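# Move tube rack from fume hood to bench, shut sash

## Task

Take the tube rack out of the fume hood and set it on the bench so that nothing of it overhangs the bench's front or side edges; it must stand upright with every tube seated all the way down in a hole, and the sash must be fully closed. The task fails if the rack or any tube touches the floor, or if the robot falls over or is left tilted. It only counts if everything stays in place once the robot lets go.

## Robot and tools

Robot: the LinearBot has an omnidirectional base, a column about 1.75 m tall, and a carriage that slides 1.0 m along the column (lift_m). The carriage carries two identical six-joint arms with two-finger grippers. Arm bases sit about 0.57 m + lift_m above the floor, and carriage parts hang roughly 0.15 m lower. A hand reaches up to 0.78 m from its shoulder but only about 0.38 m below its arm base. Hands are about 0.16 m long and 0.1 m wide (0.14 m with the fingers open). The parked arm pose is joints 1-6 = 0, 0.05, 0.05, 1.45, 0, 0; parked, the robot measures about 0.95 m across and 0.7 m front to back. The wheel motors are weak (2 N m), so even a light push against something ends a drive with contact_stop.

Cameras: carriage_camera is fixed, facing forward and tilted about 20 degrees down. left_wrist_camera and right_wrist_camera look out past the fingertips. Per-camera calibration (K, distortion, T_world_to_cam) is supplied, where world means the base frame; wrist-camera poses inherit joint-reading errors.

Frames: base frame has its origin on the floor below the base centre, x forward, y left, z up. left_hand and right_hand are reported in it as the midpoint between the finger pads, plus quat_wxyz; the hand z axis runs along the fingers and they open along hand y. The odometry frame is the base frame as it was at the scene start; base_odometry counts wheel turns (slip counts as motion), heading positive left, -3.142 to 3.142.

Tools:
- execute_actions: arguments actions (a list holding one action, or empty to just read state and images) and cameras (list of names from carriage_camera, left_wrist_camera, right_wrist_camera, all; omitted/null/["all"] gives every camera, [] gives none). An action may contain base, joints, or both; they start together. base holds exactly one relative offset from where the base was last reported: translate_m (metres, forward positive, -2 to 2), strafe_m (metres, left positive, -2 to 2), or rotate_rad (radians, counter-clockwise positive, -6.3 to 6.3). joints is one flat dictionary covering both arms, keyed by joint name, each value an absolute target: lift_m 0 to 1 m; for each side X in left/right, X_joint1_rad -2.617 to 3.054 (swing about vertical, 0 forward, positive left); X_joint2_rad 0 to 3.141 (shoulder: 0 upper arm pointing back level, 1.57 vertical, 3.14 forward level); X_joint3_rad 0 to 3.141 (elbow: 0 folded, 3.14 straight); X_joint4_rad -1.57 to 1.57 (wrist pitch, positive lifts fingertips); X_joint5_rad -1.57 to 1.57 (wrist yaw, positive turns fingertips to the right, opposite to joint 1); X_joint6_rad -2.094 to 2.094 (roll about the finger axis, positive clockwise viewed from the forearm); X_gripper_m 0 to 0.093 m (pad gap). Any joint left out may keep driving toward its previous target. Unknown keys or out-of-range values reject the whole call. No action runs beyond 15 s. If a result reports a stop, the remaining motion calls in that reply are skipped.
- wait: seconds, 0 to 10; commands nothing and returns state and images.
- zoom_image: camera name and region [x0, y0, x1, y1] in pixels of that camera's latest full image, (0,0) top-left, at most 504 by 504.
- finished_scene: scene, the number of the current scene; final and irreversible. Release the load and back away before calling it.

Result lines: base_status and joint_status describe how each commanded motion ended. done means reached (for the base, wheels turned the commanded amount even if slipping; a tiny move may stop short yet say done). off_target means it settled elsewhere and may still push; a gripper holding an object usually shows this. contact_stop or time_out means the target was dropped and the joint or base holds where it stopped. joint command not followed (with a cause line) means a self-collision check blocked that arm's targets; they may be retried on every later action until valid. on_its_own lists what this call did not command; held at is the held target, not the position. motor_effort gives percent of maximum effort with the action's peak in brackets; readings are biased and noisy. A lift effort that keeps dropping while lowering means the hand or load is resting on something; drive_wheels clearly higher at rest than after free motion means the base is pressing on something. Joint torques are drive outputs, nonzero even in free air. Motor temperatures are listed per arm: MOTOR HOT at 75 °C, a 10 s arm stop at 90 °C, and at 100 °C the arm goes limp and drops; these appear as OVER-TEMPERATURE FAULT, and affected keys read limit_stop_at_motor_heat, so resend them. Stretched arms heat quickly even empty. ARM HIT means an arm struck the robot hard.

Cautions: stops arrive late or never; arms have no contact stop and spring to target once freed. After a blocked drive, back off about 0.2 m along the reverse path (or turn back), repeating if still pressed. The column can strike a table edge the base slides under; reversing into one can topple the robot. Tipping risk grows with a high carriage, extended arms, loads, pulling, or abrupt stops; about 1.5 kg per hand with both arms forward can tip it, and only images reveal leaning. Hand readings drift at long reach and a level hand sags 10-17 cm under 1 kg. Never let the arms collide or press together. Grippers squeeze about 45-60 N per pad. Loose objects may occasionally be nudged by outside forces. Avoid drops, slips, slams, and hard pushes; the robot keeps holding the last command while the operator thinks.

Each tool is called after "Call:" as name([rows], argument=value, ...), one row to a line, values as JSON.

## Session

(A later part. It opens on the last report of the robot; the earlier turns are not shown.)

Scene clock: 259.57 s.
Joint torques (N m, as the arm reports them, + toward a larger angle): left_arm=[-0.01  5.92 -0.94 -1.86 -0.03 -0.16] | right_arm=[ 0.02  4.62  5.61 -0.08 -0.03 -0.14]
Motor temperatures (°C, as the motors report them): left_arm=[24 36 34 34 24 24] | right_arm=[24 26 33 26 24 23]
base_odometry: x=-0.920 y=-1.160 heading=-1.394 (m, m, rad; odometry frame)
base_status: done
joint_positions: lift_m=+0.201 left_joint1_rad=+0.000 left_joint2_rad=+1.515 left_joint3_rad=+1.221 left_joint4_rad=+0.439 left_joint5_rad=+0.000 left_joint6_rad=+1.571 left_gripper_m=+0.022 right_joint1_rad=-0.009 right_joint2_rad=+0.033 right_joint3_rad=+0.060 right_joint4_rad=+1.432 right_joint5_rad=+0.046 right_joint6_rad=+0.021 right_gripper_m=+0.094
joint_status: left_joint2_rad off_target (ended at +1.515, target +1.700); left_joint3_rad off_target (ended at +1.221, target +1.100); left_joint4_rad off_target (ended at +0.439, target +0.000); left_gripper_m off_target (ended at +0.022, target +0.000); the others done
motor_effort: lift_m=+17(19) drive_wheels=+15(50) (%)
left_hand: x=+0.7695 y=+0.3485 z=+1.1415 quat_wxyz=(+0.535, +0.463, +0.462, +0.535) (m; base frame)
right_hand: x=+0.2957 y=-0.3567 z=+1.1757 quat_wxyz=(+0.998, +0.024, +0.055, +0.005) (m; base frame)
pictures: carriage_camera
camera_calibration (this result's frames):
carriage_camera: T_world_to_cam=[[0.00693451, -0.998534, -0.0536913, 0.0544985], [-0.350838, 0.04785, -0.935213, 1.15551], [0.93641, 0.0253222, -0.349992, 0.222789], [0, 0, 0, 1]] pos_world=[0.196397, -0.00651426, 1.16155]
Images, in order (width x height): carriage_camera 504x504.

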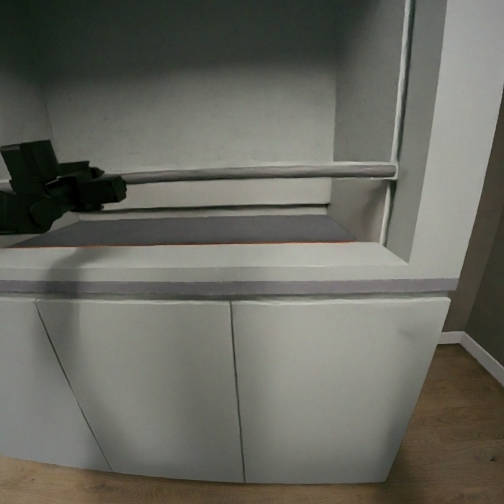

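Call:
execute_actions([
  {"joints":{"lift_m":0.3,"left_gripper_m":0.093,"left_joint4_rad":0.3,"left_joint3_rad":1.2,"left_joint2_rad":1.6}},
], cameras=[])

Call:
execute_actions([
  {"base":{"translate_m":-0.25}},
], cameras=[])

Call:
execute_actions([
  {"joints":{"right_joint4_rad":0.3,"right_joint3_rad":1.2,"right_joint2_rad":1.6,"right_joint6_rad":1.57,"right_joint5_rad":0,"right_joint1_rad":0}},
], cameras=[])

Call:
execute_actions([
  {"base":{"translate_m":0.235}},
])

Scene clock: 263.80 s.
Joint torques (N m, as the arm reports them, + toward a larger angle): left_arm=[-0.06 -2.67  7.52  2.48 -0.02 -0.15] | right_arm=[ 0.01  4.51  5.44 -0.04 -0.03 -0.14]
Motor temperatures (°C, as the motors report them): left_arm=[24 36 34 35 24 24] | right_arm=[24 26 33 26 24 23]
base_odometry: x=-0.920 y=-1.160 heading=-1.394 (m, m, rad; odometry frame)
base_status: not commanded
joint_positions: lift_m=+0.300 left_joint1_rad=+0.000 left_joint2_rad=+1.525 left_joint3_rad=+1.201 left_joint4_rad=+0.243 left_joint5_rad=+0.000 left_joint6_rad=+1.573 left_gripper_m=+0.093 right_joint1_rad=-0.009 right_joint2_rad=+0.033 right_joint3_rad=+0.060 right_joint4_rad=+1.431 right_joint5_rad=+0.046 right_joint6_rad=+0.021 right_gripper_m=+0.094
joint_status: left_joint2_rad off_target (ended at +1.525, target +1.600); left_joint4_rad off_target (ended at +0.243, target +0.300); the others done
motor_effort: lift_m=+24(28) drive_wheels=+23(27) (%)
left_hand: x=+0.7733 y=+0.3484 z=+1.1785 quat_wxyz=(+0.479, +0.520, +0.519, +0.480) (m; base frame)
right_hand: x=+0.2959 y=-0.3567 z=+1.2750 quat_wxyz=(+0.998, +0.024, +0.056, +0.005) (m; base frame)
pictures: none
No camera images: the call's "cameras" was empty. Leave "cameras" out to get every camera's image.

Scene clock: 266.10 s.
Joint torques (N m, as the arm reports them, + toward a larger angle): left_arm=[ 0.04 -9.14  7.41  2.03 -0.03 -0.17] | right_arm=[-0.01  4.54  5.51 -0.02  0.01 -0.13]
Motor temperatures (°C, as the motors report them): left_arm=[24 36 34 36 24 24] | right_arm=[24 26 33 26 24 23]
base_odometry: x=-0.964 y=-0.913 heading=-1.394 (m, m, rad; odometry frame)
base_status: done
joint_positions: lift_m=+0.300 left_joint1_rad=+0.000 left_joint2_rad=+1.600 left_joint3_rad=+1.201 left_joint4_rad=+0.291 left_joint5_rad=+0.000 left_joint6_rad=+1.573 left_gripper_m=+0.093 right_joint1_rad=-0.009 right_joint2_rad=+0.033 right_joint3_rad=+0.060 right_joint4_rad=+1.432 right_joint5_rad=+0.046 right_joint6_rad=+0.021 right_gripper_m=+0.094
joint_status: not commanded
on_its_own: left_joint2_rad moved +0.075 to your old target +1.600; left_joint4_rad moved +0.048 to your old target +0.300
motor_effort: lift_m=+24(24) drive_wheels=-3(38) (%)
left_hand: x=+0.7902 y=+0.3484 z=+1.1531 quat_wxyz=(+0.472, +0.527, +0.526, +0.473) (m; base frame)
right_hand: x=+0.2957 y=-0.3567 z=+1.2750 quat_wxyz=(+0.998, +0.024, +0.055, +0.005) (m; base frame)
pictures: none
No camera images: the call's "cameras" was empty. Leave "cameras" out to get every camera's image.

Scene clock: 267.93 s.
Joint torques (N m, as the arm reports them, + toward a larger angle): left_arm=[ 0.05 -8.94  7.46  2.08 -0.02 -0.15] | right_arm=[  0.77 -10.12   9.62   2.11  -0.02  -0.14]
Motor temperatures (°C, as the motors report them): left_arm=[24 36 34 36 24 24] | right_arm=[24 26 33 26 24 23]
base_odometry: x=-0.964 y=-0.914 heading=-1.394 (m, m, rad; odometry frame)
base_status: not commanded
joint_positions: lift_m=+0.300 left_joint1_rad=+0.000 left_joint2_rad=+1.600 left_joint3_rad=+1.201 left_joint4_rad=+0.291 left_joint5_rad=+0.000 left_joint6_rad=+1.573 left_gripper_m=+0.093 right_joint1_rad=-0.009 right_joint2_rad=+1.604 right_joint3_rad=+1.173 right_joint4_rad=+0.295 right_joint5_rad=+0.005 right_joint6_rad=+1.562 right_gripper_m=+0.094
joint_status: all done
motor_effort: lift_m=+24(24) drive_wheels=-2(3) (%)
left_hand: x=+0.7902 y=+0.3484 z=+1.1531 quat_wxyz=(+0.472, +0.527, +0.526, +0.473) (m; base frame)
right_hand: x=+0.7890 y=-0.3539 z=+1.1379 quat_wxyz=(+0.470, +0.534, +0.532, +0.459) (m; base frame)
pictures: none
No camera images: the call's "cameras" was empty. Leave "cameras" out to get every camera's image.

Scene clock: 269.93 s.
Joint torques (N m, as the arm reports them, + toward a larger angle): left_arm=[ 0.04 -9.48  7.43  1.99 -0.02 -0.15] | right_arm=[-0.73 13.83 12.1   5.5   0.72 -0.13]
Motor temperatures (°C, as the motors report them): left_arm=[24 36 34 36 24 24] | right_arm=[24 27 34 30 24 23]
base_odometry: x=-0.933 y=-1.095 heading=-1.397 (m, m, rad; odometry frame)
base_status: translate_m contact_stop (by the wheels' count: +0.184 of +0.235)
joint_positions: lift_m=+0.300 left_joint1_rad=+0.000 left_joint2_rad=+1.602 left_joint3_rad=+1.201 left_joint4_rad=+0.300 left_joint5_rad=+0.000 left_joint6_rad=+1.573 left_gripper_m=+0.093 right_joint1_rad=+0.009 right_joint2_rad=+1.358 right_joint3_rad=+1.137 right_joint4_rad=-0.115 right_joint5_rad=-0.061 right_joint6_rad=+1.561 right_gripper_m=+0.094
joint_status: not commanded
motor_effort: lift_m=+24(24) drive_wheels=+56(75) (%)
left_hand: x=+0.7907 y=+0.3488 z=+1.1545 quat_wxyz=(+0.474, +0.525, +0.524, +0.475) (m; base frame)
right_hand: x=+0.7171 y=-0.3342 z=+1.1377 quat_wxyz=(+0.392, +0.558, +0.594, +0.427) (m; base frame)
pictures: carriage_camera, left_wrist_camera, right_wrist_camera
camera_calibration (this result's frames):
carriage_camera: T_world_to_cam=[[0.00693451, -0.998534, -0.0536913, 0.0598324], [-0.350838, 0.04785, -0.935213, 1.24842], [0.93641, 0.0253222, -0.349992, 0.257559], [0, 0, 0, 1]] pos_world=[0.196397, -0.00651426, 1.26089]
left_wrist_camera: T_world_to_cam=[[-0.187269, 0.0113264, -0.982243, 1.27997], [-0.624127, 0.770787, 0.127881, 0.0696687], [0.758549, 0.636992, -0.137275, -0.534313], [0, 0, 0, 1]] pos_world=[0.688483, 0.272156, 1.17498]
right_wrist_camera: T_world_to_cam=[[-0.466511, 0.0541748, -0.882855, 1.35474], [-0.557219, 0.75716, 0.340903, 0.274377], [0.686931, 0.650979, -0.323036, 0.204767], [0, 0, 0, 1]] pos_world=[0.644229, -0.414439, 1.16865]
Images, in order (width x height): carriage_camera 504x504, left_wrist_camera 504x504, right_wrist_camera 504x504.

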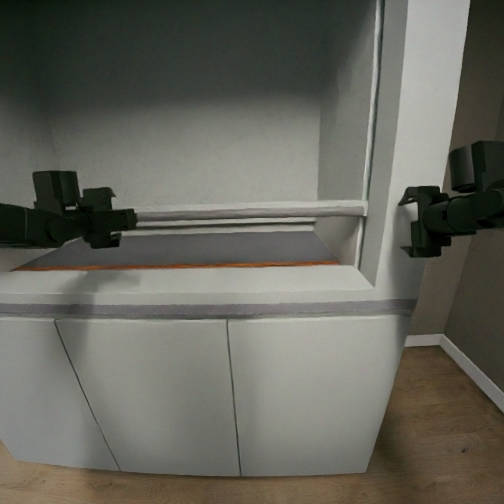

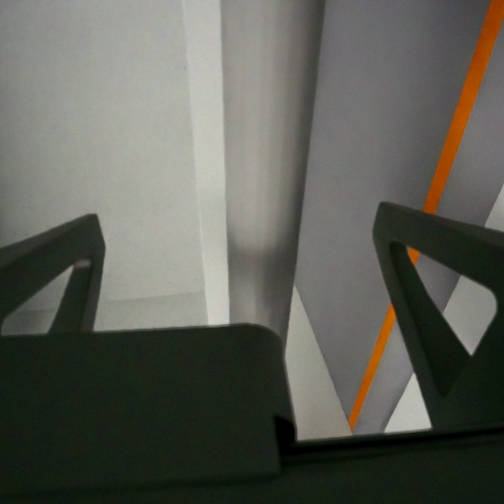

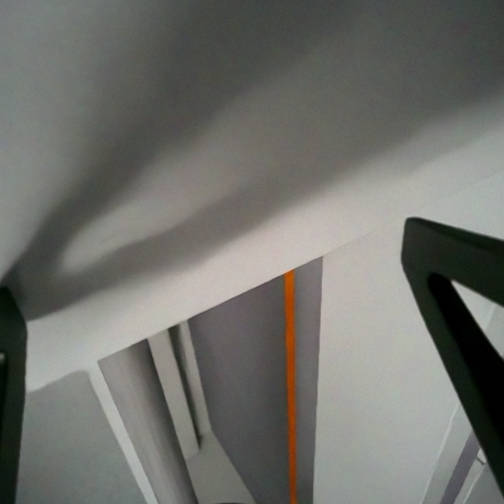

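Call:
execute_actions([
  {"base":{"translate_m":-0.2}},
], cameras=[])

Call:
execute_actions([
  {"base":{"strafe_m":0.36}},
], cameras=[])

Call:
execute_actions([
  {"base":{"translate_m":0.25}},
])

Scene clock: 274.00 s.
Joint torques (N m, as the arm reports them, + toward a larger angle): left_arm=[-0.19 -9.41  7.53  1.99 -0.05 -0.15] | right_arm=[-0.99 -9.66  9.46  2.05  0.09 -0.14]
Motor temperatures (°C, as the motors report them): left_arm=[24 36 35 36 24 24] | right_arm=[24 28 35 38 24 23]
base_odometry: x=-0.967 y=-0.898 heading=-1.397 (m, m, rad; odometry frame)
base_status: done
joint_positions: lift_m=+0.300 left_joint1_rad=+0.000 left_joint2_rad=+1.603 left_joint3_rad=+1.201 left_joint4_rad=+0.300 left_joint5_rad=+0.000 left_joint6_rad=+1.573 left_gripper_m=+0.093 right_joint1_rad=+0.009 right_joint2_rad=+1.600 right_joint3_rad=+1.175 right_joint4_rad=+0.294 right_joint5_rad=-0.007 right_joint6_rad=+1.561 right_gripper_m=+0.094
joint_status: not commanded
motor_effort: lift_m=+24(24) drive_wheels=-3(43) (%)
left_hand: x=+0.7910 y=+0.3488 z=+1.1537 quat_wxyz=(+0.473, +0.525, +0.524, +0.475) (m; base frame)
right_hand: x=+0.7884 y=-0.3429 z=+1.1409 quat_wxyz=(+0.465, +0.525, +0.538, +0.468) (m; base frame)
pictures: none
No camera images: the call's "cameras" was empty. Leave "cameras" out to get every camera's image.

Scene clock: 276.70 s.
Joint torques (N m, as the arm reports them, + toward a larger angle): left_arm=[-0.02 -9.37  7.4   2.    0.01 -0.14] | right_arm=[-0.79 -9.79  9.39  2.07  0.07 -0.12]
Motor temperatures (°C, as the motors report them): left_arm=[24 37 35 37 24 24] | right_arm=[24 29 35 38 24 23]
base_odometry: x=-0.613 y=-0.835 heading=-1.397 (m, m, rad; odometry frame)
base_status: done
joint_positions: lift_m=+0.300 left_joint1_rad=+0.000 left_joint2_rad=+1.603 left_joint3_rad=+1.201 left_joint4_rad=+0.300 left_joint5_rad=+0.000 left_joint6_rad=+1.573 left_gripper_m=+0.093 right_joint1_rad=+0.008 right_joint2_rad=+1.600 right_joint3_rad=+1.175 right_joint4_rad=+0.296 right_joint5_rad=-0.005 right_joint6_rad=+1.561 right_gripper_m=+0.094
joint_status: not commanded
motor_effort: lift_m=+24(24) drive_wheels=-4(24) (%)
left_hand: x=+0.7910 y=+0.3487 z=+1.1537 quat_wxyz=(+0.473, +0.525, +0.524, +0.474) (m; base frame)
right_hand: x=+0.7885 y=-0.3436 z=+1.1412 quat_wxyz=(+0.466, +0.525, +0.537, +0.468) (m; base frame)
pictures: none
No camera images: the call's "cameras" was empty. Leave "cameras" out to get every camera's image.

Scene clock: 279.00 s.
Joint torques (N m, as the arm reports them, + toward a larger angle): left_arm=[-0.11 -6.07  8.67  2.41  0.01 -0.17] | right_arm=[-0.64 -7.8   9.37  2.43  0.09 -0.13]
Motor temperatures (°C, as the motors report them): left_arm=[24 37 35 37 24 24] | right_arm=[24 29 36 38 24 23]
base_odometry: x=-0.569 y=-1.080 heading=-1.396 (m, m, rad; odometry frame)
base_status: done
joint_positions: lift_m=+0.300 left_joint1_rad=+0.000 left_joint2_rad=+1.565 left_joint3_rad=+1.185 left_joint4_rad=+0.250 left_joint5_rad=+0.000 left_joint6_rad=+1.573 left_gripper_m=+0.093 right_joint1_rad=+0.007 right_joint2_rad=+1.580 right_joint3_rad=+1.175 right_joint4_rad=+0.256 right_joint5_rad=-0.006 right_joint6_rad=+1.561 right_gripper_m=+0.094
joint_status: not commanded
motor_effort: lift_m=+24(24) drive_wheels=+29(35) (%)
left_hand: x=+0.7809 y=+0.3487 z=+1.1525 quat_wxyz=(+0.466, +0.532, +0.531, +0.467) (m; base frame)
right_hand: x=+0.7833 y=-0.3437 z=+1.1418 quat_wxyz=(+0.460, +0.530, +0.542, +0.463) (m; base frame)
pictures: carriage_camera, left_wrist_camera, right_wrist_camera
camera_calibration (this result's frames):
carriage_camera: T_world_to_cam=[[0.00693451, -0.998534, -0.0536913, 0.0598324], [-0.350838, 0.04785, -0.935213, 1.24842], [0.93641, 0.0253222, -0.349992, 0.257559], [0, 0, 0, 1]] pos_world=[0.196397, -0.00651426, 1.26089]
left_wrist_camera: T_world_to_cam=[[-0.216032, 0.0113517, -0.97632, 1.29177], [-0.61981, 0.77103, 0.146111, 0.0393739], [0.754431, 0.636698, -0.159531, -0.498117], [0, 0, 0, 1]] pos_world=[0.679263, 0.272128, 1.17597]
right_wrist_camera: T_world_to_cam=[[-0.29095, 0.0648929, -0.954535, 1.33778], [-0.567955, 0.791165, 0.226903, 0.467288], [0.769919, 0.60815, -0.193333, -0.0610542], [0, 0, 0, 1]] pos_world=[0.701633, -0.419385, 1.15913]
Images, in order (width x height): carriage_camera 504x504, left_wrist_camera 504x504, right_wrist_camera 504x504.

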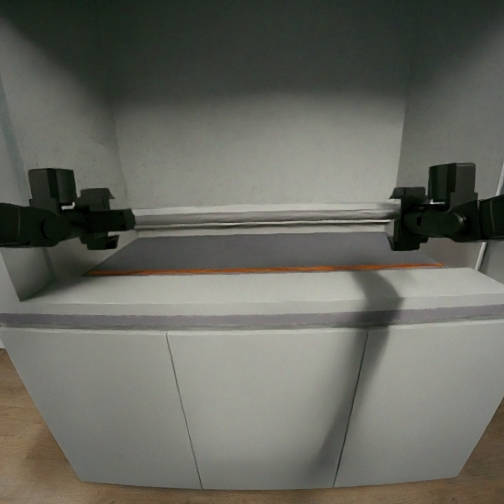

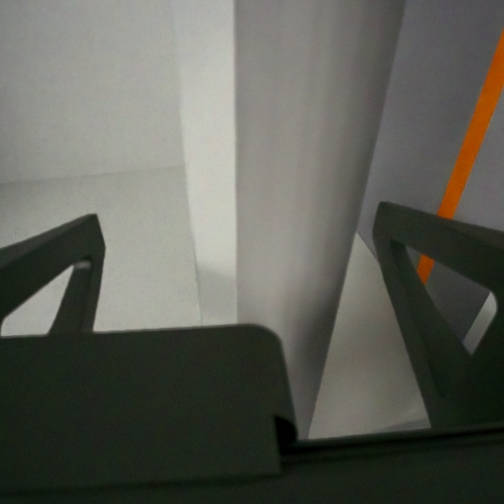

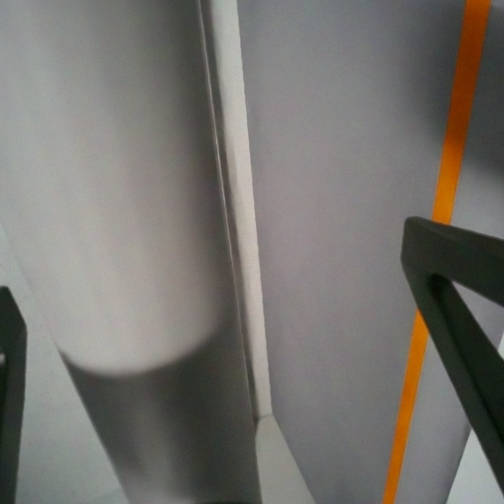

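Both straddle. Grip and lower.

Call:
execute_actions([
  {"base":{"translate_m":-0.012},"joints":{"left_gripper_m":0.0,"right_gripper_m":0.0}},
], cameras=[])

Call:
execute_actions([
  {"joints":{"lift_m":0.12,"left_gripper_m":0.0,"right_gripper_m":0.0,"left_joint4_rad":0.1,"right_joint4_rad":0.1}},
], cameras=["carriage_camera"])

Scene clock: 281.40 s.
Joint torques (N m, as the arm reports them, + toward a larger angle): left_arm=[-0.18 -9.51  8.07  1.92 -0.03 -0.14] | right_arm=[ -0.5  -10.23   8.28   1.51   0.11  -0.11]
Motor temperatures (°C, as the motors report them): left_arm=[24 36 35 37 24 24] | right_arm=[24 29 36 38 24 23]
base_odometry: x=-0.571 y=-1.069 heading=-1.396 (m, m, rad; odometry frame)
base_status: done
joint_positions: lift_m=+0.300 left_joint1_rad=+0.000 left_joint2_rad=+1.603 left_joint3_rad=+1.194 left_joint4_rad=+0.306 left_joint5_rad=-0.001 left_joint6_rad=+1.572 left_gripper_m=+0.037 right_joint1_rad=+0.007 right_joint2_rad=+1.604 right_joint3_rad=+1.191 right_joint4_rad=+0.362 right_joint5_rad=-0.006 right_joint6_rad=+1.562 right_gripper_m=+0.033
joint_status: left_gripper_m off_target (ended at +0.037, target +0.000); right_gripper_m off_target (ended at +0.033, target +0.000)
motor_effort: lift_m=+24(24) drive_wheels=-12(36) (%)
left_hand: x=+0.7908 y=+0.3489 z=+1.1515 quat_wxyz=(+0.473, +0.525, +0.525, +0.474) (m; base frame)
right_hand: x=+0.7918 y=-0.3436 z=+1.1633 quat_wxyz=(+0.486, +0.507, +0.518, +0.488) (m; base frame)
pictures: none
No camera images: the call's "cameras" was empty. Leave "cameras" out to get every camera's image.

Scene clock: 282.90 s.
Joint torques (N m, as the arm reports them, + toward a larger angle): left_arm=[-0.13 -6.64  3.69  0.58 -0.02 -0.23] | right_arm=[-0.63 -7.53  2.73  0.4   0.05 -0.14]
Motor temperatures (°C, as the motors report them): left_arm=[24 36 35 37 24 24] | right_arm=[24 29 36 37 24 23]
base_odometry: x=-0.571 y=-1.069 heading=-1.396 (m, m, rad; odometry frame)
base_status: not commanded
joint_positions: lift_m=+0.121 left_joint1_rad=+0.001 left_joint2_rad=+1.571 left_joint3_rad=+1.256 left_joint4_rad=+0.262 left_joint5_rad=+0.002 left_joint6_rad=+1.578 left_gripper_m=+0.022 right_joint1_rad=+0.007 right_joint2_rad=+1.577 right_joint3_rad=+1.267 right_joint4_rad=+0.295 right_joint5_rad=-0.004 right_joint6_rad=+1.564 right_gripper_m=+0.022
joint_status: left_joint4_rad off_target (ended at +0.262, target +0.100); left_gripper_m off_target (ended at +0.022, target +0.000); right_joint4_rad off_target (ended at +0.295, target +0.100); right_gripper_m off_target (ended at +0.022, target +0.000); the others done
motor_effort: lift_m=+18(20) drive_wheels=-27(50) (%)
left_hand: x=+0.7861 y=+0.3485 z=+1.0078 quat_wxyz=(+0.485, +0.516, +0.511, +0.488) (m; base frame)
right_hand: x=+0.7880 y=-0.3441 z=+1.0187 quat_wxyz=(+0.495, +0.499, +0.508, +0.497) (m; base frame)
pictures: carriage_camera
camera_calibration (this result's frames):
carriage_camera: T_world_to_cam=[[0.00693451, -0.998534, -0.0536913, 0.0502019], [-0.350838, 0.04785, -0.935213, 1.08067], [0.93641, 0.0253222, -0.349992, 0.194782], [0, 0, 0, 1]] pos_world=[0.196397, -0.00651426, 1.08153]
Images, in order (width x height): carriage_camera 504x504.

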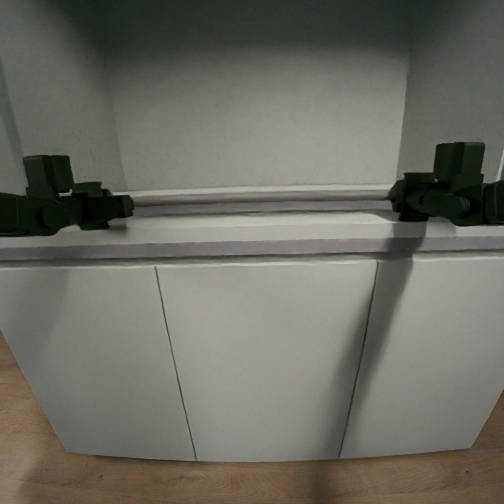

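Call:
execute_actions([
  {"joints":{"lift_m":0.04,"left_gripper_m":0.0,"right_gripper_m":0.0,"left_joint4_rad":-0.1,"right_joint4_rad":-0.1}},
], cameras=["carriage_camera","left_wrist_camera"])

Scene clock: 285.03 s.
Joint torques (N m, as the arm reports them, + toward a larger angle): left_arm=[-0.1  -5.34 -3.4  -1.76 -0.08 -0.21] | right_arm=[-0.75 -5.68 -4.63 -1.83  0.01 -0.18]
Motor temperatures (°C, as the motors report them): left_arm=[24 36 35 36 24 24] | right_arm=[24 29 36 36 24 23]
base_odometry: x=-0.571 y=-1.070 heading=-1.396 (m, m, rad; odometry frame)
base_status: not commanded
joint_positions: lift_m=+0.059 left_joint1_rad=+0.001 left_joint2_rad=+1.557 left_joint3_rad=+1.356 left_joint4_rad=+0.329 left_joint5_rad=+0.005 left_joint6_rad=+1.577 left_gripper_m=+0.023 right_joint1_rad=+0.007 right_joint2_rad=+1.559 right_joint3_rad=+1.368 right_joint4_rad=+0.349 right_joint5_rad=-0.001 right_joint6_rad=+1.565 right_gripper_m=+0.022
joint_status: lift_m contact_stop (moved -0.062 of -0.081); left_joint4_rad off_target (ended at +0.329, target -0.100); left_gripper_m off_target (ended at +0.023, target +0.000); right_joint4_rad off_target (ended at +0.349, target -0.100); right_gripper_m off_target (ended at +0.022, target +0.000)
on_its_own: lift_m is held at +0.058, not at your +0.040, since a contact_stop
motor_effort: lift_m=+17(18) drive_wheels=-98(100) (%)
left_hand: x=+0.7811 y=+0.3480 z=+1.0195 quat_wxyz=(+0.530, +0.470, +0.464, +0.532) (m; base frame)
right_hand: x=+0.7805 y=-0.3446 z=+1.0294 quat_wxyz=(+0.537, +0.456, +0.462, +0.539) (m; base frame)
pictures: carriage_camera, left_wrist_camera
camera_calibration (this result's frames):
carriage_camera: T_world_to_cam=[[0.00693451, -0.998534, -0.0536913, 0.0468779], [-0.350838, 0.04785, -0.935213, 1.02277], [0.93641, 0.0253222, -0.349992, 0.173114], [0, 0, 0, 1]] pos_world=[0.196397, -0.00651426, 1.01962]
left_wrist_camera: T_world_to_cam=[[0.0405522, 0.0164686, -0.999042, 0.982984], [-0.633235, 0.773852, -0.0129472, 0.231149], [0.772897, 0.633153, 0.0418099, -0.737481], [0, 0, 0, 1]] pos_world=[0.676506, 0.271874, 1.01587]
Images, in order (width x height): carriage_camera 504x504, left_wrist_camera 504x504.

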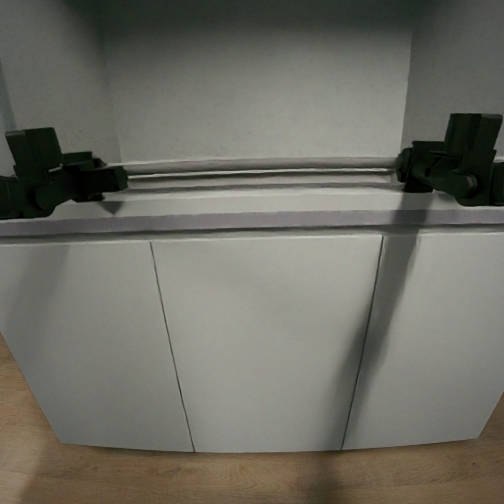

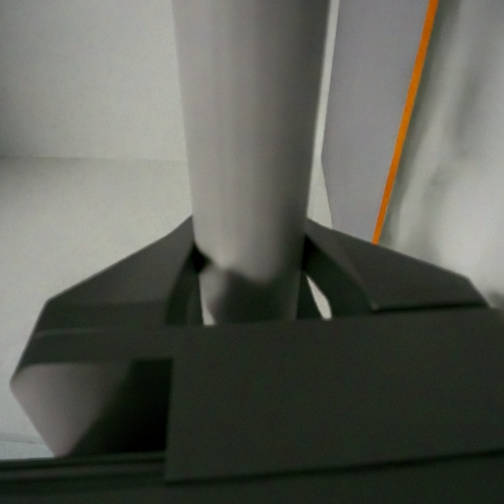

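Call:
execute_actions([
  {"joints":{"lift_m":0.22,"left_gripper_m":0.0,"right_gripper_m":0.0,"left_joint2_rad":2.0,"left_joint3_rad":1.3,"left_joint4_rad":0.65,"right_joint2_rad":2.0,"right_joint3_rad":1.3,"right_joint4_rad":0.65}},
], cameras=["carriage_camera"])

Call:
execute_actions([
  {"joints":{"lift_m":0.1,"left_gripper_m":0.0,"right_gripper_m":0.0,"left_joint4_rad":0.3,"right_joint4_rad":0.3}},
], cameras=["carriage_camera","left_wrist_camera"])

Scene clock: 288.47 s.
Joint torques (N m, as the arm reports them, + toward a larger angle): left_arm=[ 0.03 -0.72 12.95  2.57 -0.13 -0.22] | right_arm=[-0.64 -1.45 11.99  2.31  0.03 -0.17]
Motor temperatures (°C, as the motors report them): left_arm=[24 36 35 37 24 24] | right_arm=[24 29 36 36 24 23]
base_odometry: x=-0.576 y=-1.039 heading=-1.397 (m, m, rad; odometry frame)
base_status: not commanded
joint_positions: lift_m=+0.220 left_joint1_rad=+0.000 left_joint2_rad=+1.862 left_joint3_rad=+1.220 left_joint4_rad=+0.580 left_joint5_rad=+0.008 left_joint6_rad=+1.578 left_gripper_m=+0.022 right_joint1_rad=+0.007 right_joint2_rad=+1.873 right_joint3_rad=+1.235 right_joint4_rad=+0.617 right_joint5_rad=+0.000 right_joint6_rad=+1.565 right_gripper_m=+0.022
joint_status: left_joint2_rad off_target (ended at +1.862, target +2.000); left_joint3_rad off_target (ended at +1.220, target +1.300); left_joint4_rad off_target (ended at +0.581, target +0.650); left_gripper_m off_target (ended at +0.022, target +0.000); right_joint2_rad off_target (ended at +1.873, target +2.000); right_joint3_rad off_target (ended at +1.235, target +1.300); right_gripper_m off_target (ended at +0.022, target +0.000); the others done
motor_effort: lift_m=+24(29) drive_wheels=+98(102) (%)
left_hand: x=+0.8422 y=+0.3474 z=+1.0146 quat_wxyz=(+0.485, +0.519, +0.512, +0.484) (m; base frame)
right_hand: x=+0.8459 y=-0.3443 z=+1.0243 quat_wxyz=(+0.494, +0.502, +0.509, +0.495) (m; base frame)
pictures: carriage_camera
camera_calibration (this result's frames):
carriage_camera: T_world_to_cam=[[0.00693451, -0.998534, -0.0536913, 0.0555367], [-0.350838, 0.04785, -0.935213, 1.1736], [0.93641, 0.0253222, -0.349992, 0.229557], [0, 0, 0, 1]] pos_world=[0.196397, -0.00651426, 1.18089]
Images, in order (width x height): carriage_camera 504x504.

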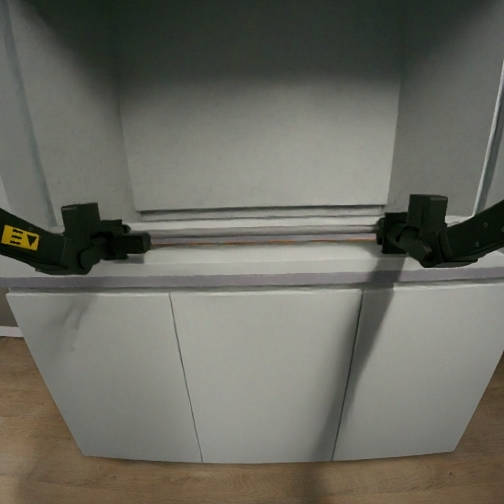

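Scene clock: 289.50 s.
Joint torques (N m, as the arm reports them, + toward a larger angle): left_arm=[-0.14  5.34  1.5  -0.72 -0.17 -0.21] | right_arm=[-0.59  5.72  0.3  -0.83 -0.05 -0.14]
Motor temperatures (°C, as the motors report them): left_arm=[24 36 35 37 24 24] | right_arm=[24 29 36 36 24 23]
base_odometry: x=-0.576 y=-1.042 heading=-1.397 (m, m, rad; odometry frame)
base_status: not commanded
joint_positions: lift_m=+0.101 left_joint1_rad=+0.000 left_joint2_rad=+1.788 left_joint3_rad=+1.383 left_joint4_rad=+0.600 left_joint5_rad=+0.010 left_joint6_rad=+1.578 left_gripper_m=+0.022 right_joint1_rad=+0.007 right_joint2_rad=+1.797 right_joint3_rad=+1.399 right_joint4_rad=+0.625 right_joint5_rad=+0.002 right_joint6_rad=+1.565 right_gripper_m=+0.022
joint_status: left_joint4_rad off_target (ended at +0.600, target +0.300); left_gripper_m off_target (ended at +0.022, target +0.000); right_joint4_rad off_target (ended at +0.625, target +0.300); right_gripper_m off_target (ended at +0.022, target +0.000); the others done
motor_effort: lift_m=+14(18) drive_wheels=+33(97) (%)
left_hand: x=+0.8359 y=+0.3470 z=+1.0207 quat_wxyz=(+0.547, +0.453, +0.445, +0.546) (m; base frame)
right_hand: x=+0.8367 y=-0.3447 z=+1.0298 quat_wxyz=(+0.554, +0.438, +0.442, +0.553) (m; base frame)
pictures: carriage_camera, left_wrist_camera
camera_calibration (this result's frames):
carriage_camera: T_world_to_cam=[[0.00693451, -0.998534, -0.0536913, 0.0491495], [-0.350838, 0.04785, -0.935213, 1.06234], [0.93641, 0.0253222, -0.349992, 0.187922], [0, 0, 0, 1]] pos_world=[0.196397, -0.00651426, 1.06193]
left_wrist_camera: T_world_to_cam=[[0.10719, 0.0172534, -0.994089, 0.920873], [-0.627241, 0.776941, -0.054149, 0.302594], [0.771414, 0.629337, 0.0941022, -0.830092], [0, 0, 0, 1]] pos_world=[0.731435, 0.271422, 1.00993]
Images, in order (width x height): carriage_camera 504x504, left_wrist_camera 504x504.

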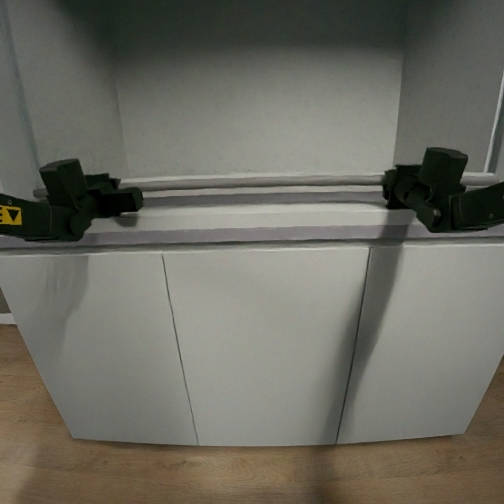

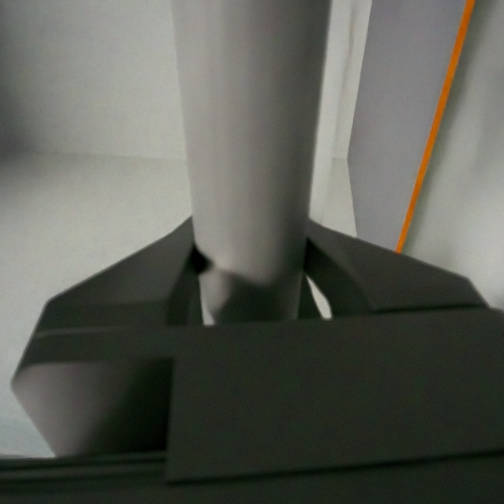

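Call:
execute_actions([
  {"base":{"translate_m":-0.04},"joints":{"lift_m":0.32,"left_gripper_m":0.0,"right_gripper_m":0.0,"left_joint4_rad":0.1,"right_joint4_rad":0.1}},
], cameras=["carriage_camera"])

Call:
execute_actions([
  {"joints":{"lift_m":0.2,"left_gripper_m":0.0,"right_gripper_m":0.0,"left_joint4_rad":-0.2,"right_joint4_rad":-0.2}},
], cameras=["carriage_camera","left_wrist_camera"])

Scene clock: 292.50 s.
Joint torques (N m, as the arm reports them, + toward a larger angle): left_arm=[  0.01 -13.95   3.11   0.44  -0.12  -0.23] | right_arm=[ -0.7  -15.71   1.85   0.25   0.03  -0.17]
Motor temperatures (°C, as the motors report them): left_arm=[24 36 35 36 24 24] | right_arm=[24 29 35 35 24 23]
base_odometry: x=-0.583 y=-1.003 heading=-1.397 (m, m, rad; odometry frame)
base_status: done
joint_positions: lift_m=+0.320 left_joint1_rad=+0.000 left_joint2_rad=+2.015 left_joint3_rad=+1.356 left_joint4_rad=+0.273 left_joint5_rad=+0.010 left_joint6_rad=+1.582 left_gripper_m=+0.023 right_joint1_rad=+0.007 right_joint2_rad=+2.023 right_joint3_rad=+1.371 right_joint4_rad=+0.303 right_joint5_rad=+0.002 right_joint6_rad=+1.565 right_gripper_m=+0.022
joint_status: left_joint4_rad off_target (ended at +0.273, target +0.100); left_gripper_m off_target (ended at +0.023, target +0.000); right_joint4_rad off_target (ended at +0.303, target +0.100); right_gripper_m off_target (ended at +0.022, target +0.000); the others done
on_its_own: left_joint2_rad moved +0.227 to your old target +2.000; right_joint2_rad moved +0.226 to your old target +2.000
motor_effort: lift_m=+25(27) drive_wheels=-49(49) (%)
left_hand: x=+0.8606 y=+0.3470 z=+1.0189 quat_wxyz=(+0.396, +0.592, +0.581, +0.394) (m; base frame)
right_hand: x=+0.8664 y=-0.3444 z=+1.0278 quat_wxyz=(+0.406, +0.576, +0.582, +0.405) (m; base frame)
pictures: carriage_camera
camera_calibration (this result's frames):
carriage_camera: T_world_to_cam=[[0.00693451, -0.998534, -0.0536913, 0.0608998], [-0.350838, 0.04785, -0.935213, 1.26701], [0.93641, 0.0253222, -0.349992, 0.264517], [0, 0, 0, 1]] pos_world=[0.196397, -0.00651426, 1.28078]
Images, in order (width x height): carriage_camera 504x504.

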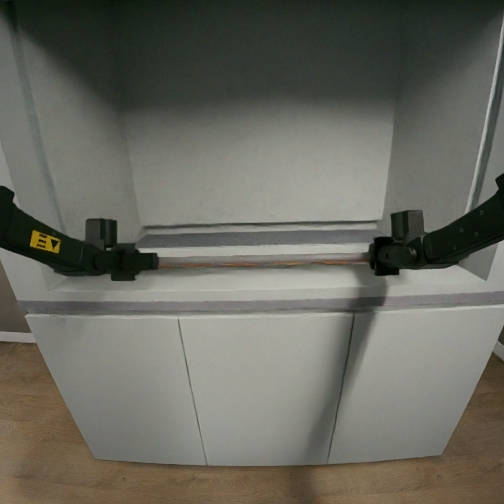

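Scene clock: 293.73 s.
Joint torques (N m, as the arm reports them, + toward a larger angle): left_arm=[-0.05 -5.95 -1.59 -1.71 -0.2  -0.25] | right_arm=[-0.64 -6.84 -2.42 -1.96 -0.05 -0.17]
Motor temperatures (°C, as the motors report them): left_arm=[24 36 35 36 24 24] | right_arm=[24 29 35 35 24 23]
base_odometry: x=-0.583 y=-1.003 heading=-1.397 (m, m, rad; odometry frame)
base_status: not commanded
joint_positions: lift_m=+0.201 left_joint1_rad=+0.000 left_joint2_rad=+1.921 left_joint3_rad=+1.427 left_joint4_rad=+0.234 left_joint5_rad=+0.013 left_joint6_rad=+1.579 left_gripper_m=+0.023 right_joint1_rad=+0.007 right_joint2_rad=+1.927 right_joint3_rad=+1.435 right_joint4_rad=+0.273 right_joint5_rad=+0.004 right_joint6_rad=+1.563 right_gripper_m=+0.022
joint_status: left_joint4_rad off_target (ended at +0.234, target -0.200); left_gripper_m off_target (ended at +0.023, target +0.000); right_joint4_rad off_target (ended at +0.273, target -0.200); right_gripper_m off_target (ended at +0.022, target +0.000); the others done
motor_effort: lift_m=+16(19) drive_wheels=-56(63) (%)
left_hand: x=+0.8613 y=+0.3464 z=+0.9778 quat_wxyz=(+0.433, +0.566, +0.555, +0.429) (m; base frame)
right_hand: x=+0.8652 y=-0.3448 z=+0.9875 quat_wxyz=(+0.444, +0.548, +0.555, +0.441) (m; base frame)
pictures: carriage_camera, left_wrist_camera
camera_calibration (this result's frames):
carriage_camera: T_world_to_cam=[[0.00693451, -0.998534, -0.0536913, 0.0545058], [-0.350838, 0.04785, -0.935213, 1.15564], [0.93641, 0.0253222, -0.349992, 0.222837], [0, 0, 0, 1]] pos_world=[0.196397, -0.00651426, 1.16169]
left_wrist_camera: T_world_to_cam=[[-0.340592, 0.018946, -0.94002, 1.20777], [-0.58434, 0.778991, 0.227421, 0.00365718], [0.736576, 0.626749, -0.254247, -0.473742], [0, 0, 0, 1]] pos_world=[0.762442, 0.271186, 1.01405]
Images, in order (width x height): carriage_camera 504x504, left_wrist_camera 504x504.

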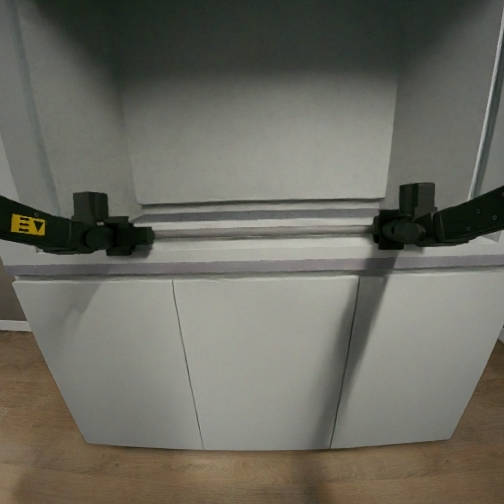

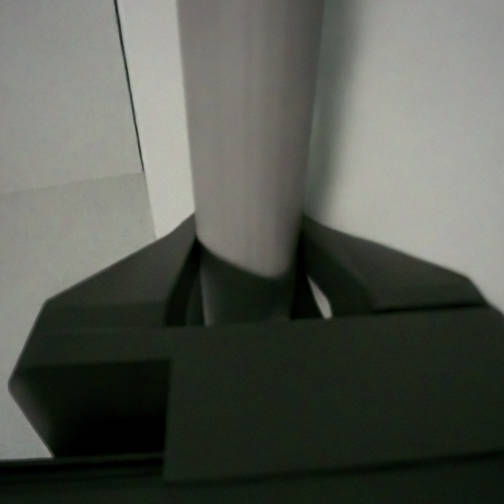

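Call:
execute_actions([
  {"joints":{"lift_m":0.2,"left_gripper_m":0.0,"right_gripper_m":0.0,"left_joint4_rad":-0.5,"right_joint4_rad":-0.5,"left_joint2_rad":2.15,"right_joint2_rad":2.15,"left_joint3_rad":1.3,"right_joint3_rad":1.3}},
], cameras=["carriage_camera"])

Call:
zoom_image(camera="carriage_camera", region=[130, 180, 400, 290])

Scene clock: 296.10 s.
Joint torques (N m, as the arm reports them, + toward a larger angle): left_arm=[-0.11  3.51 -2.41 -2.9  -0.2  -0.22] | right_arm=[-0.63  4.05 -2.86 -2.81 -0.03 -0.16]
Motor temperatures (°C, as the motors report them): left_arm=[24 35 34 37 24 24] | right_arm=[24 29 35 36 24 23]
base_odometry: x=-0.583 y=-1.002 heading=-1.397 (m, m, rad; odometry frame)
base_status: not commanded
joint_positions: lift_m=+0.201 left_joint1_rad=+0.000 left_joint2_rad=+1.941 left_joint3_rad=+1.438 left_joint4_rad=+0.222 left_joint5_rad=+0.014 left_joint6_rad=+1.579 left_gripper_m=+0.023 right_joint1_rad=+0.007 right_joint2_rad=+1.948 right_joint3_rad=+1.442 right_joint4_rad=+0.270 right_joint5_rad=+0.005 right_joint6_rad=+1.563 right_gripper_m=+0.022
joint_status: left_joint2_rad off_target (ended at +1.941, target +2.150); left_joint3_rad off_target (ended at +1.439, target +1.300); left_joint4_rad off_target (ended at +0.222, target -0.500); left_gripper_m off_target (ended at +0.023, target +0.000); right_joint2_rad off_target (ended at +1.947, target +2.150); right_joint3_rad off_target (ended at +1.442, target +1.300); right_joint4_rad off_target (ended at +0.270, target -0.500); right_gripper_m off_target (ended at +0.022, target +0.000); the others done
motor_effort: lift_m=+16(16) drive_wheels=-37(57) (%)
left_hand: x=+0.8643 y=+0.3464 z=+0.9688 quat_wxyz=(+0.427, +0.570, +0.560, +0.423) (m; base frame)
right_hand: x=+0.8686 y=-0.3449 z=+0.9783 quat_wxyz=(+0.439, +0.552, +0.559, +0.436) (m; base frame)
pictures: carriage_camera
camera_calibration (this result's frames):
carriage_camera: T_world_to_cam=[[0.00693451, -0.998534, -0.0536913, 0.0545057], [-0.350838, 0.04785, -0.935213, 1.15564], [0.93641, 0.0253222, -0.349992, 0.222837], [0, 0, 0, 1]] pos_world=[0.196397, -0.00651426, 1.16168]
Images, in order (width x height): carriage_camera 504x504.

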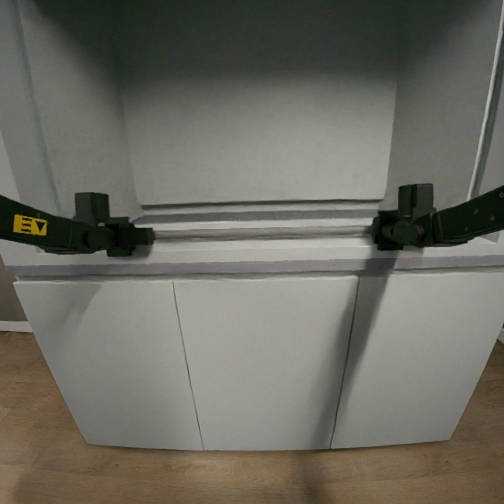

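Region (130, 180, 400, 290) of carriage_camera's 504x504 image, scaled by 1.867, with more detail than that image has; it fills the top 205 rows of this view, and the rest is white.

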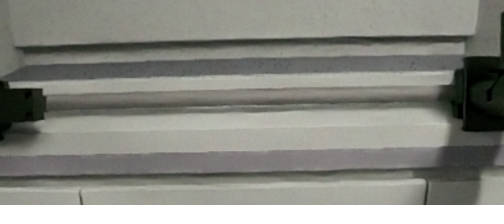

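Call:
execute_actions([
  {"joints":{"lift_m":0.24,"left_gripper_m":0.06,"right_gripper_m":0.06,"left_joint4_rad":0.25,"right_joint4_rad":0.28,"left_joint2_rad":1.95,"right_joint2_rad":1.95,"left_joint3_rad":1.42,"right_joint3_rad":1.42}},
], cameras=[])

Call:
execute_actions([
  {"base":{"translate_m":-0.25}},
])

Scene clock: 298.73 s.
Joint torques (N m, as the arm reports them, + toward a larger angle): left_arm=[  0.   -11.74   6.65   2.23  -0.08  -0.2 ] | right_arm=[ -0.61 -12.69   6.27   2.26  -0.01  -0.15]
Motor temperatures (°C, as the motors report them): left_arm=[24 35 34 37 24 24] | right_arm=[24 29 35 37 24 23]
base_odometry: x=-0.583 y=-1.002 heading=-1.397 (m, m, rad; odometry frame)
base_status: not commanded
joint_positions: lift_m=+0.240 left_joint1_rad=+0.000 left_joint2_rad=+1.942 left_joint3_rad=+1.431 left_joint4_rad=+0.215 left_joint5_rad=+0.006 left_joint6_rad=+1.577 left_gripper_m=+0.060 right_joint1_rad=+0.007 right_joint2_rad=+1.943 right_joint3_rad=+1.437 right_joint4_rad=+0.249 right_joint5_rad=+0.003 right_joint6_rad=+1.563 right_gripper_m=+0.060
joint_status: all done
motor_effort: lift_m=+22(24) drive_wheels=-29(39) (%)
left_hand: x=+0.8630 y=+0.3477 z=+1.0025 quat_wxyz=(+0.421, +0.571, +0.565, +0.420) (m; base frame)
right_hand: x=+0.8661 y=-0.3446 z=+1.0127 quat_wxyz=(+0.433, +0.556, +0.564, +0.431) (m; base frame)
pictures: none
No camera images: the call's "cameras" was empty. Leave "cameras" out to get every camera's image.

Scene clock: 301.03 s.
Joint torques (N m, as the arm reports them, + toward a larger angle): left_arm=[ -0.07 -11.45   6.66   2.04  -0.06  -0.16] | right_arm=[ -0.54 -12.74   6.16   2.02   0.01  -0.14]
Motor temperatures (°C, as the motors report them): left_arm=[24 36 34 38 24 24] | right_arm=[24 30 35 37 24 23]
base_odometry: x=-0.626 y=-0.756 heading=-1.397 (m, m, rad; odometry frame)
base_status: done
joint_positions: lift_m=+0.240 left_joint1_rad=+0.000 left_joint2_rad=+1.942 left_joint3_rad=+1.431 left_joint4_rad=+0.241 left_joint5_rad=+0.004 left_joint6_rad=+1.576 left_gripper_m=+0.060 right_joint1_rad=+0.006 right_joint2_rad=+1.943 right_joint3_rad=+1.437 right_joint4_rad=+0.279 right_joint5_rad=+0.002 right_joint6_rad=+1.563 right_gripper_m=+0.060
joint_status: not commanded
motor_effort: lift_m=+22(22) drive_wheels=-7(33) (%)
left_hand: x=+0.8647 y=+0.3478 z=+1.0085 quat_wxyz=(+0.428, +0.565, +0.561, +0.428) (m; base frame)
right_hand: x=+0.8678 y=-0.3452 z=+1.0197 quat_wxyz=(+0.441, +0.550, +0.557, +0.439) (m; base frame)
pictures: carriage_camera, left_wrist_camera, right_wrist_camera
camera_calibration (this result's frames):
carriage_camera: T_world_to_cam=[[0.00693451, -0.998534, -0.0536913, 0.0566231], [-0.350838, 0.04785, -0.935213, 1.19252], [0.93641, 0.0253222, -0.349992, 0.236639], [0, 0, 0, 1]] pos_world=[0.196397, -0.00651426, 1.20112]
left_wrist_camera: T_world_to_cam=[[-0.350801, 0.0152016, -0.936327, 1.24412], [-0.589342, 0.773447, 0.233358, -0.00212569], [0.727746, 0.633679, -0.262367, -0.455969], [0, 0, 0, 1]] pos_world=[0.767017, 0.271669, 1.04577]
right_wrist_camera: T_world_to_cam=[[-0.365056, 0.0674855, -0.928536, 1.28462], [-0.540528, 0.796685, 0.270412, 0.477905], [0.758, 0.600615, -0.254357, -0.0788364], [0, 0, 0, 1]] pos_world=[0.787036, -0.420082, 1.04353]
Images, in order (width x height): carriage_camera 504x504, left_wrist_camera 504x504, right_wrist_camera 504x504.

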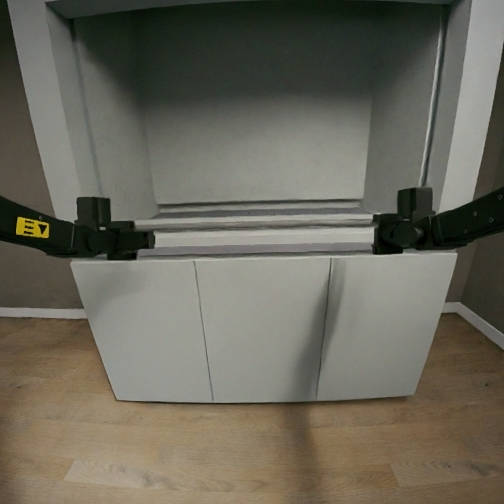

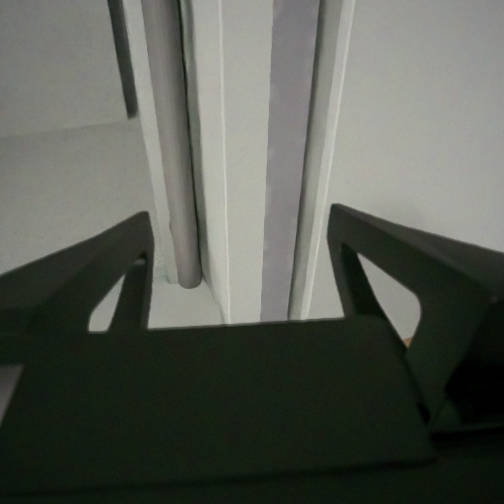

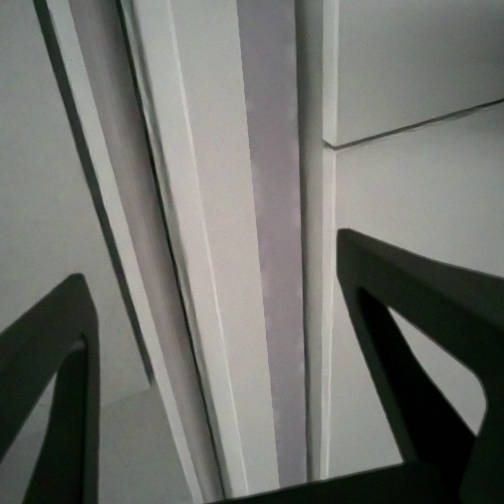

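Call:
execute_actions([
  {"joints":{"lift_m":0.31,"left_gripper_m":0.0,"right_gripper_m":0.0,"left_joint4_rad":0.0,"right_joint4_rad":0.0}},
], cameras=[])

Call:
execute_actions([
  {"base":{"translate_m":0.26}},
])

Scene clock: 303.27 s.
Joint torques (N m, as the arm reports them, + toward a larger angle): left_arm=[ -0.01 -12.09   6.58   1.73  -0.02  -0.18] | right_arm=[ -0.52 -12.77   6.28   1.85   0.02  -0.13]
Motor temperatures (°C, as the motors report them): left_arm=[24 36 34 38 24 24] | right_arm=[24 31 35 37 24 23]
base_odometry: x=-0.626 y=-0.756 heading=-1.397 (m, m, rad; odometry frame)
base_status: not commanded
joint_positions: lift_m=+0.310 left_joint1_rad=+0.000 left_joint2_rad=+1.947 left_joint3_rad=+1.431 left_joint4_rad=+0.015 left_joint5_rad=+0.004 left_joint6_rad=+1.576 left_gripper_m=+0.001 right_joint1_rad=+0.006 right_joint2_rad=+1.946 right_joint3_rad=+1.437 right_joint4_rad=+0.008 right_joint5_rad=+0.002 right_joint6_rad=+1.563 right_gripper_m=+0.000
joint_status: all done
motor_effort: lift_m=+24(30) drive_wheels=-4(6) (%)
left_hand: x=+0.8443 y=+0.3479 z=+1.0244 quat_wxyz=(+0.361, +0.611, +0.606, +0.360) (m; base frame)
right_hand: x=+0.8444 y=-0.3453 z=+1.0260 quat_wxyz=(+0.362, +0.604, +0.612, +0.359) (m; base frame)
pictures: none
No camera images: the call's "cameras" was empty. Leave "cameras" out to get every camera's image.

Scene clock: 305.60 s.
Joint torques (N m, as the arm reports them, + toward a larger angle): left_arm=[  0.13 -12.12   6.61   1.8   -0.04  -0.19] | right_arm=[ -0.49 -12.83   6.07   1.88   0.02  -0.15]
Motor temperatures (°C, as the motors report them): left_arm=[24 37 34 37 24 24] | right_arm=[24 32 35 37 24 23]
base_odometry: x=-0.581 y=-1.012 heading=-1.396 (m, m, rad; odometry frame)
base_status: done
joint_positions: lift_m=+0.310 left_joint1_rad=+0.000 left_joint2_rad=+1.947 left_joint3_rad=+1.431 left_joint4_rad=+0.010 left_joint5_rad=+0.003 left_joint6_rad=+1.576 left_gripper_m=+0.001 right_joint1_rad=+0.006 right_joint2_rad=+1.946 right_joint3_rad=+1.437 right_joint4_rad=+0.003 right_joint5_rad=+0.002 right_joint6_rad=+1.563 right_gripper_m=+0.000
joint_status: not commanded
motor_effort: lift_m=+24(24) drive_wheels=-5(30) (%)
left_hand: x=+0.8437 y=+0.3480 z=+1.0232 quat_wxyz=(+0.359, +0.611, +0.607, +0.359) (m; base frame)
right_hand: x=+0.8438 y=-0.3453 z=+1.0250 quat_wxyz=(+0.360, +0.605, +0.613, +0.358) (m; base frame)
pictures: carriage_camera, left_wrist_camera, right_wrist_camera
camera_calibration (this result's frames):
carriage_camera: T_world_to_cam=[[0.00693451, -0.998534, -0.0536913, 0.0603701], [-0.350838, 0.04785, -0.935213, 1.25779], [0.93641, 0.0253222, -0.349992, 0.261064], [0, 0, 0, 1]] pos_world=[0.196397, -0.00651426, 1.27091]
left_wrist_camera: T_world_to_cam=[[-0.559493, 0.0151547, -0.828696, 1.31654], [-0.519187, 0.772959, 0.364664, -0.211461], [0.646075, 0.634275, -0.424597, -0.202157], [0, 0, 0, 1]] pos_world=[0.757417, 0.271722, 1.08229]
right_wrist_camera: T_world_to_cam=[[-0.605949, 0.0659601, -0.792764, 1.34435], [-0.445722, 0.797285, 0.407024, 0.243831], [0.658906, 0.599988, -0.453714, 0.228499], [0, 0, 0, 1]] pos_world=[0.772727, -0.420173, 1.07018]
Images, in order (width x height): carriage_camera 504x504, left_wrist_camera 504x504, right_wrist_camera 504x504.

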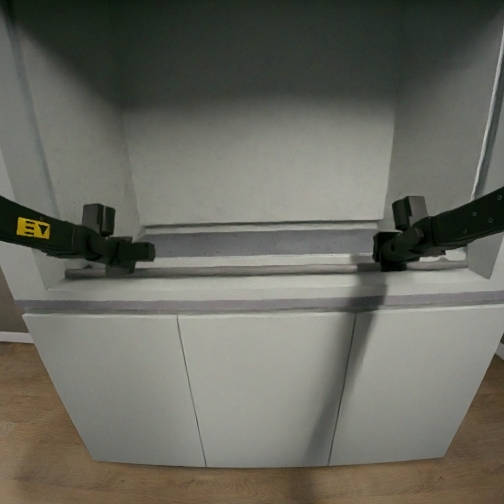

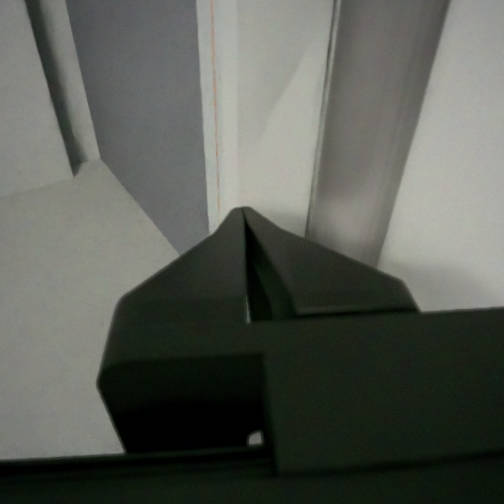

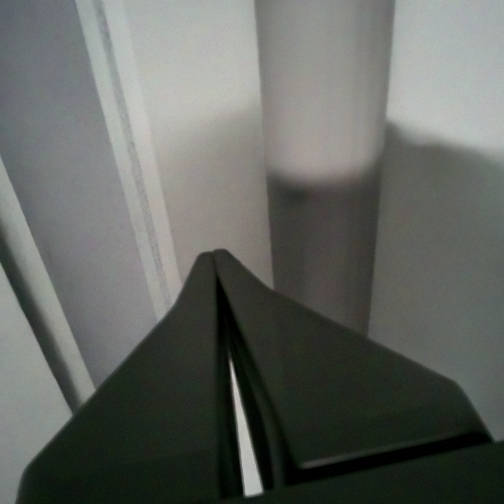

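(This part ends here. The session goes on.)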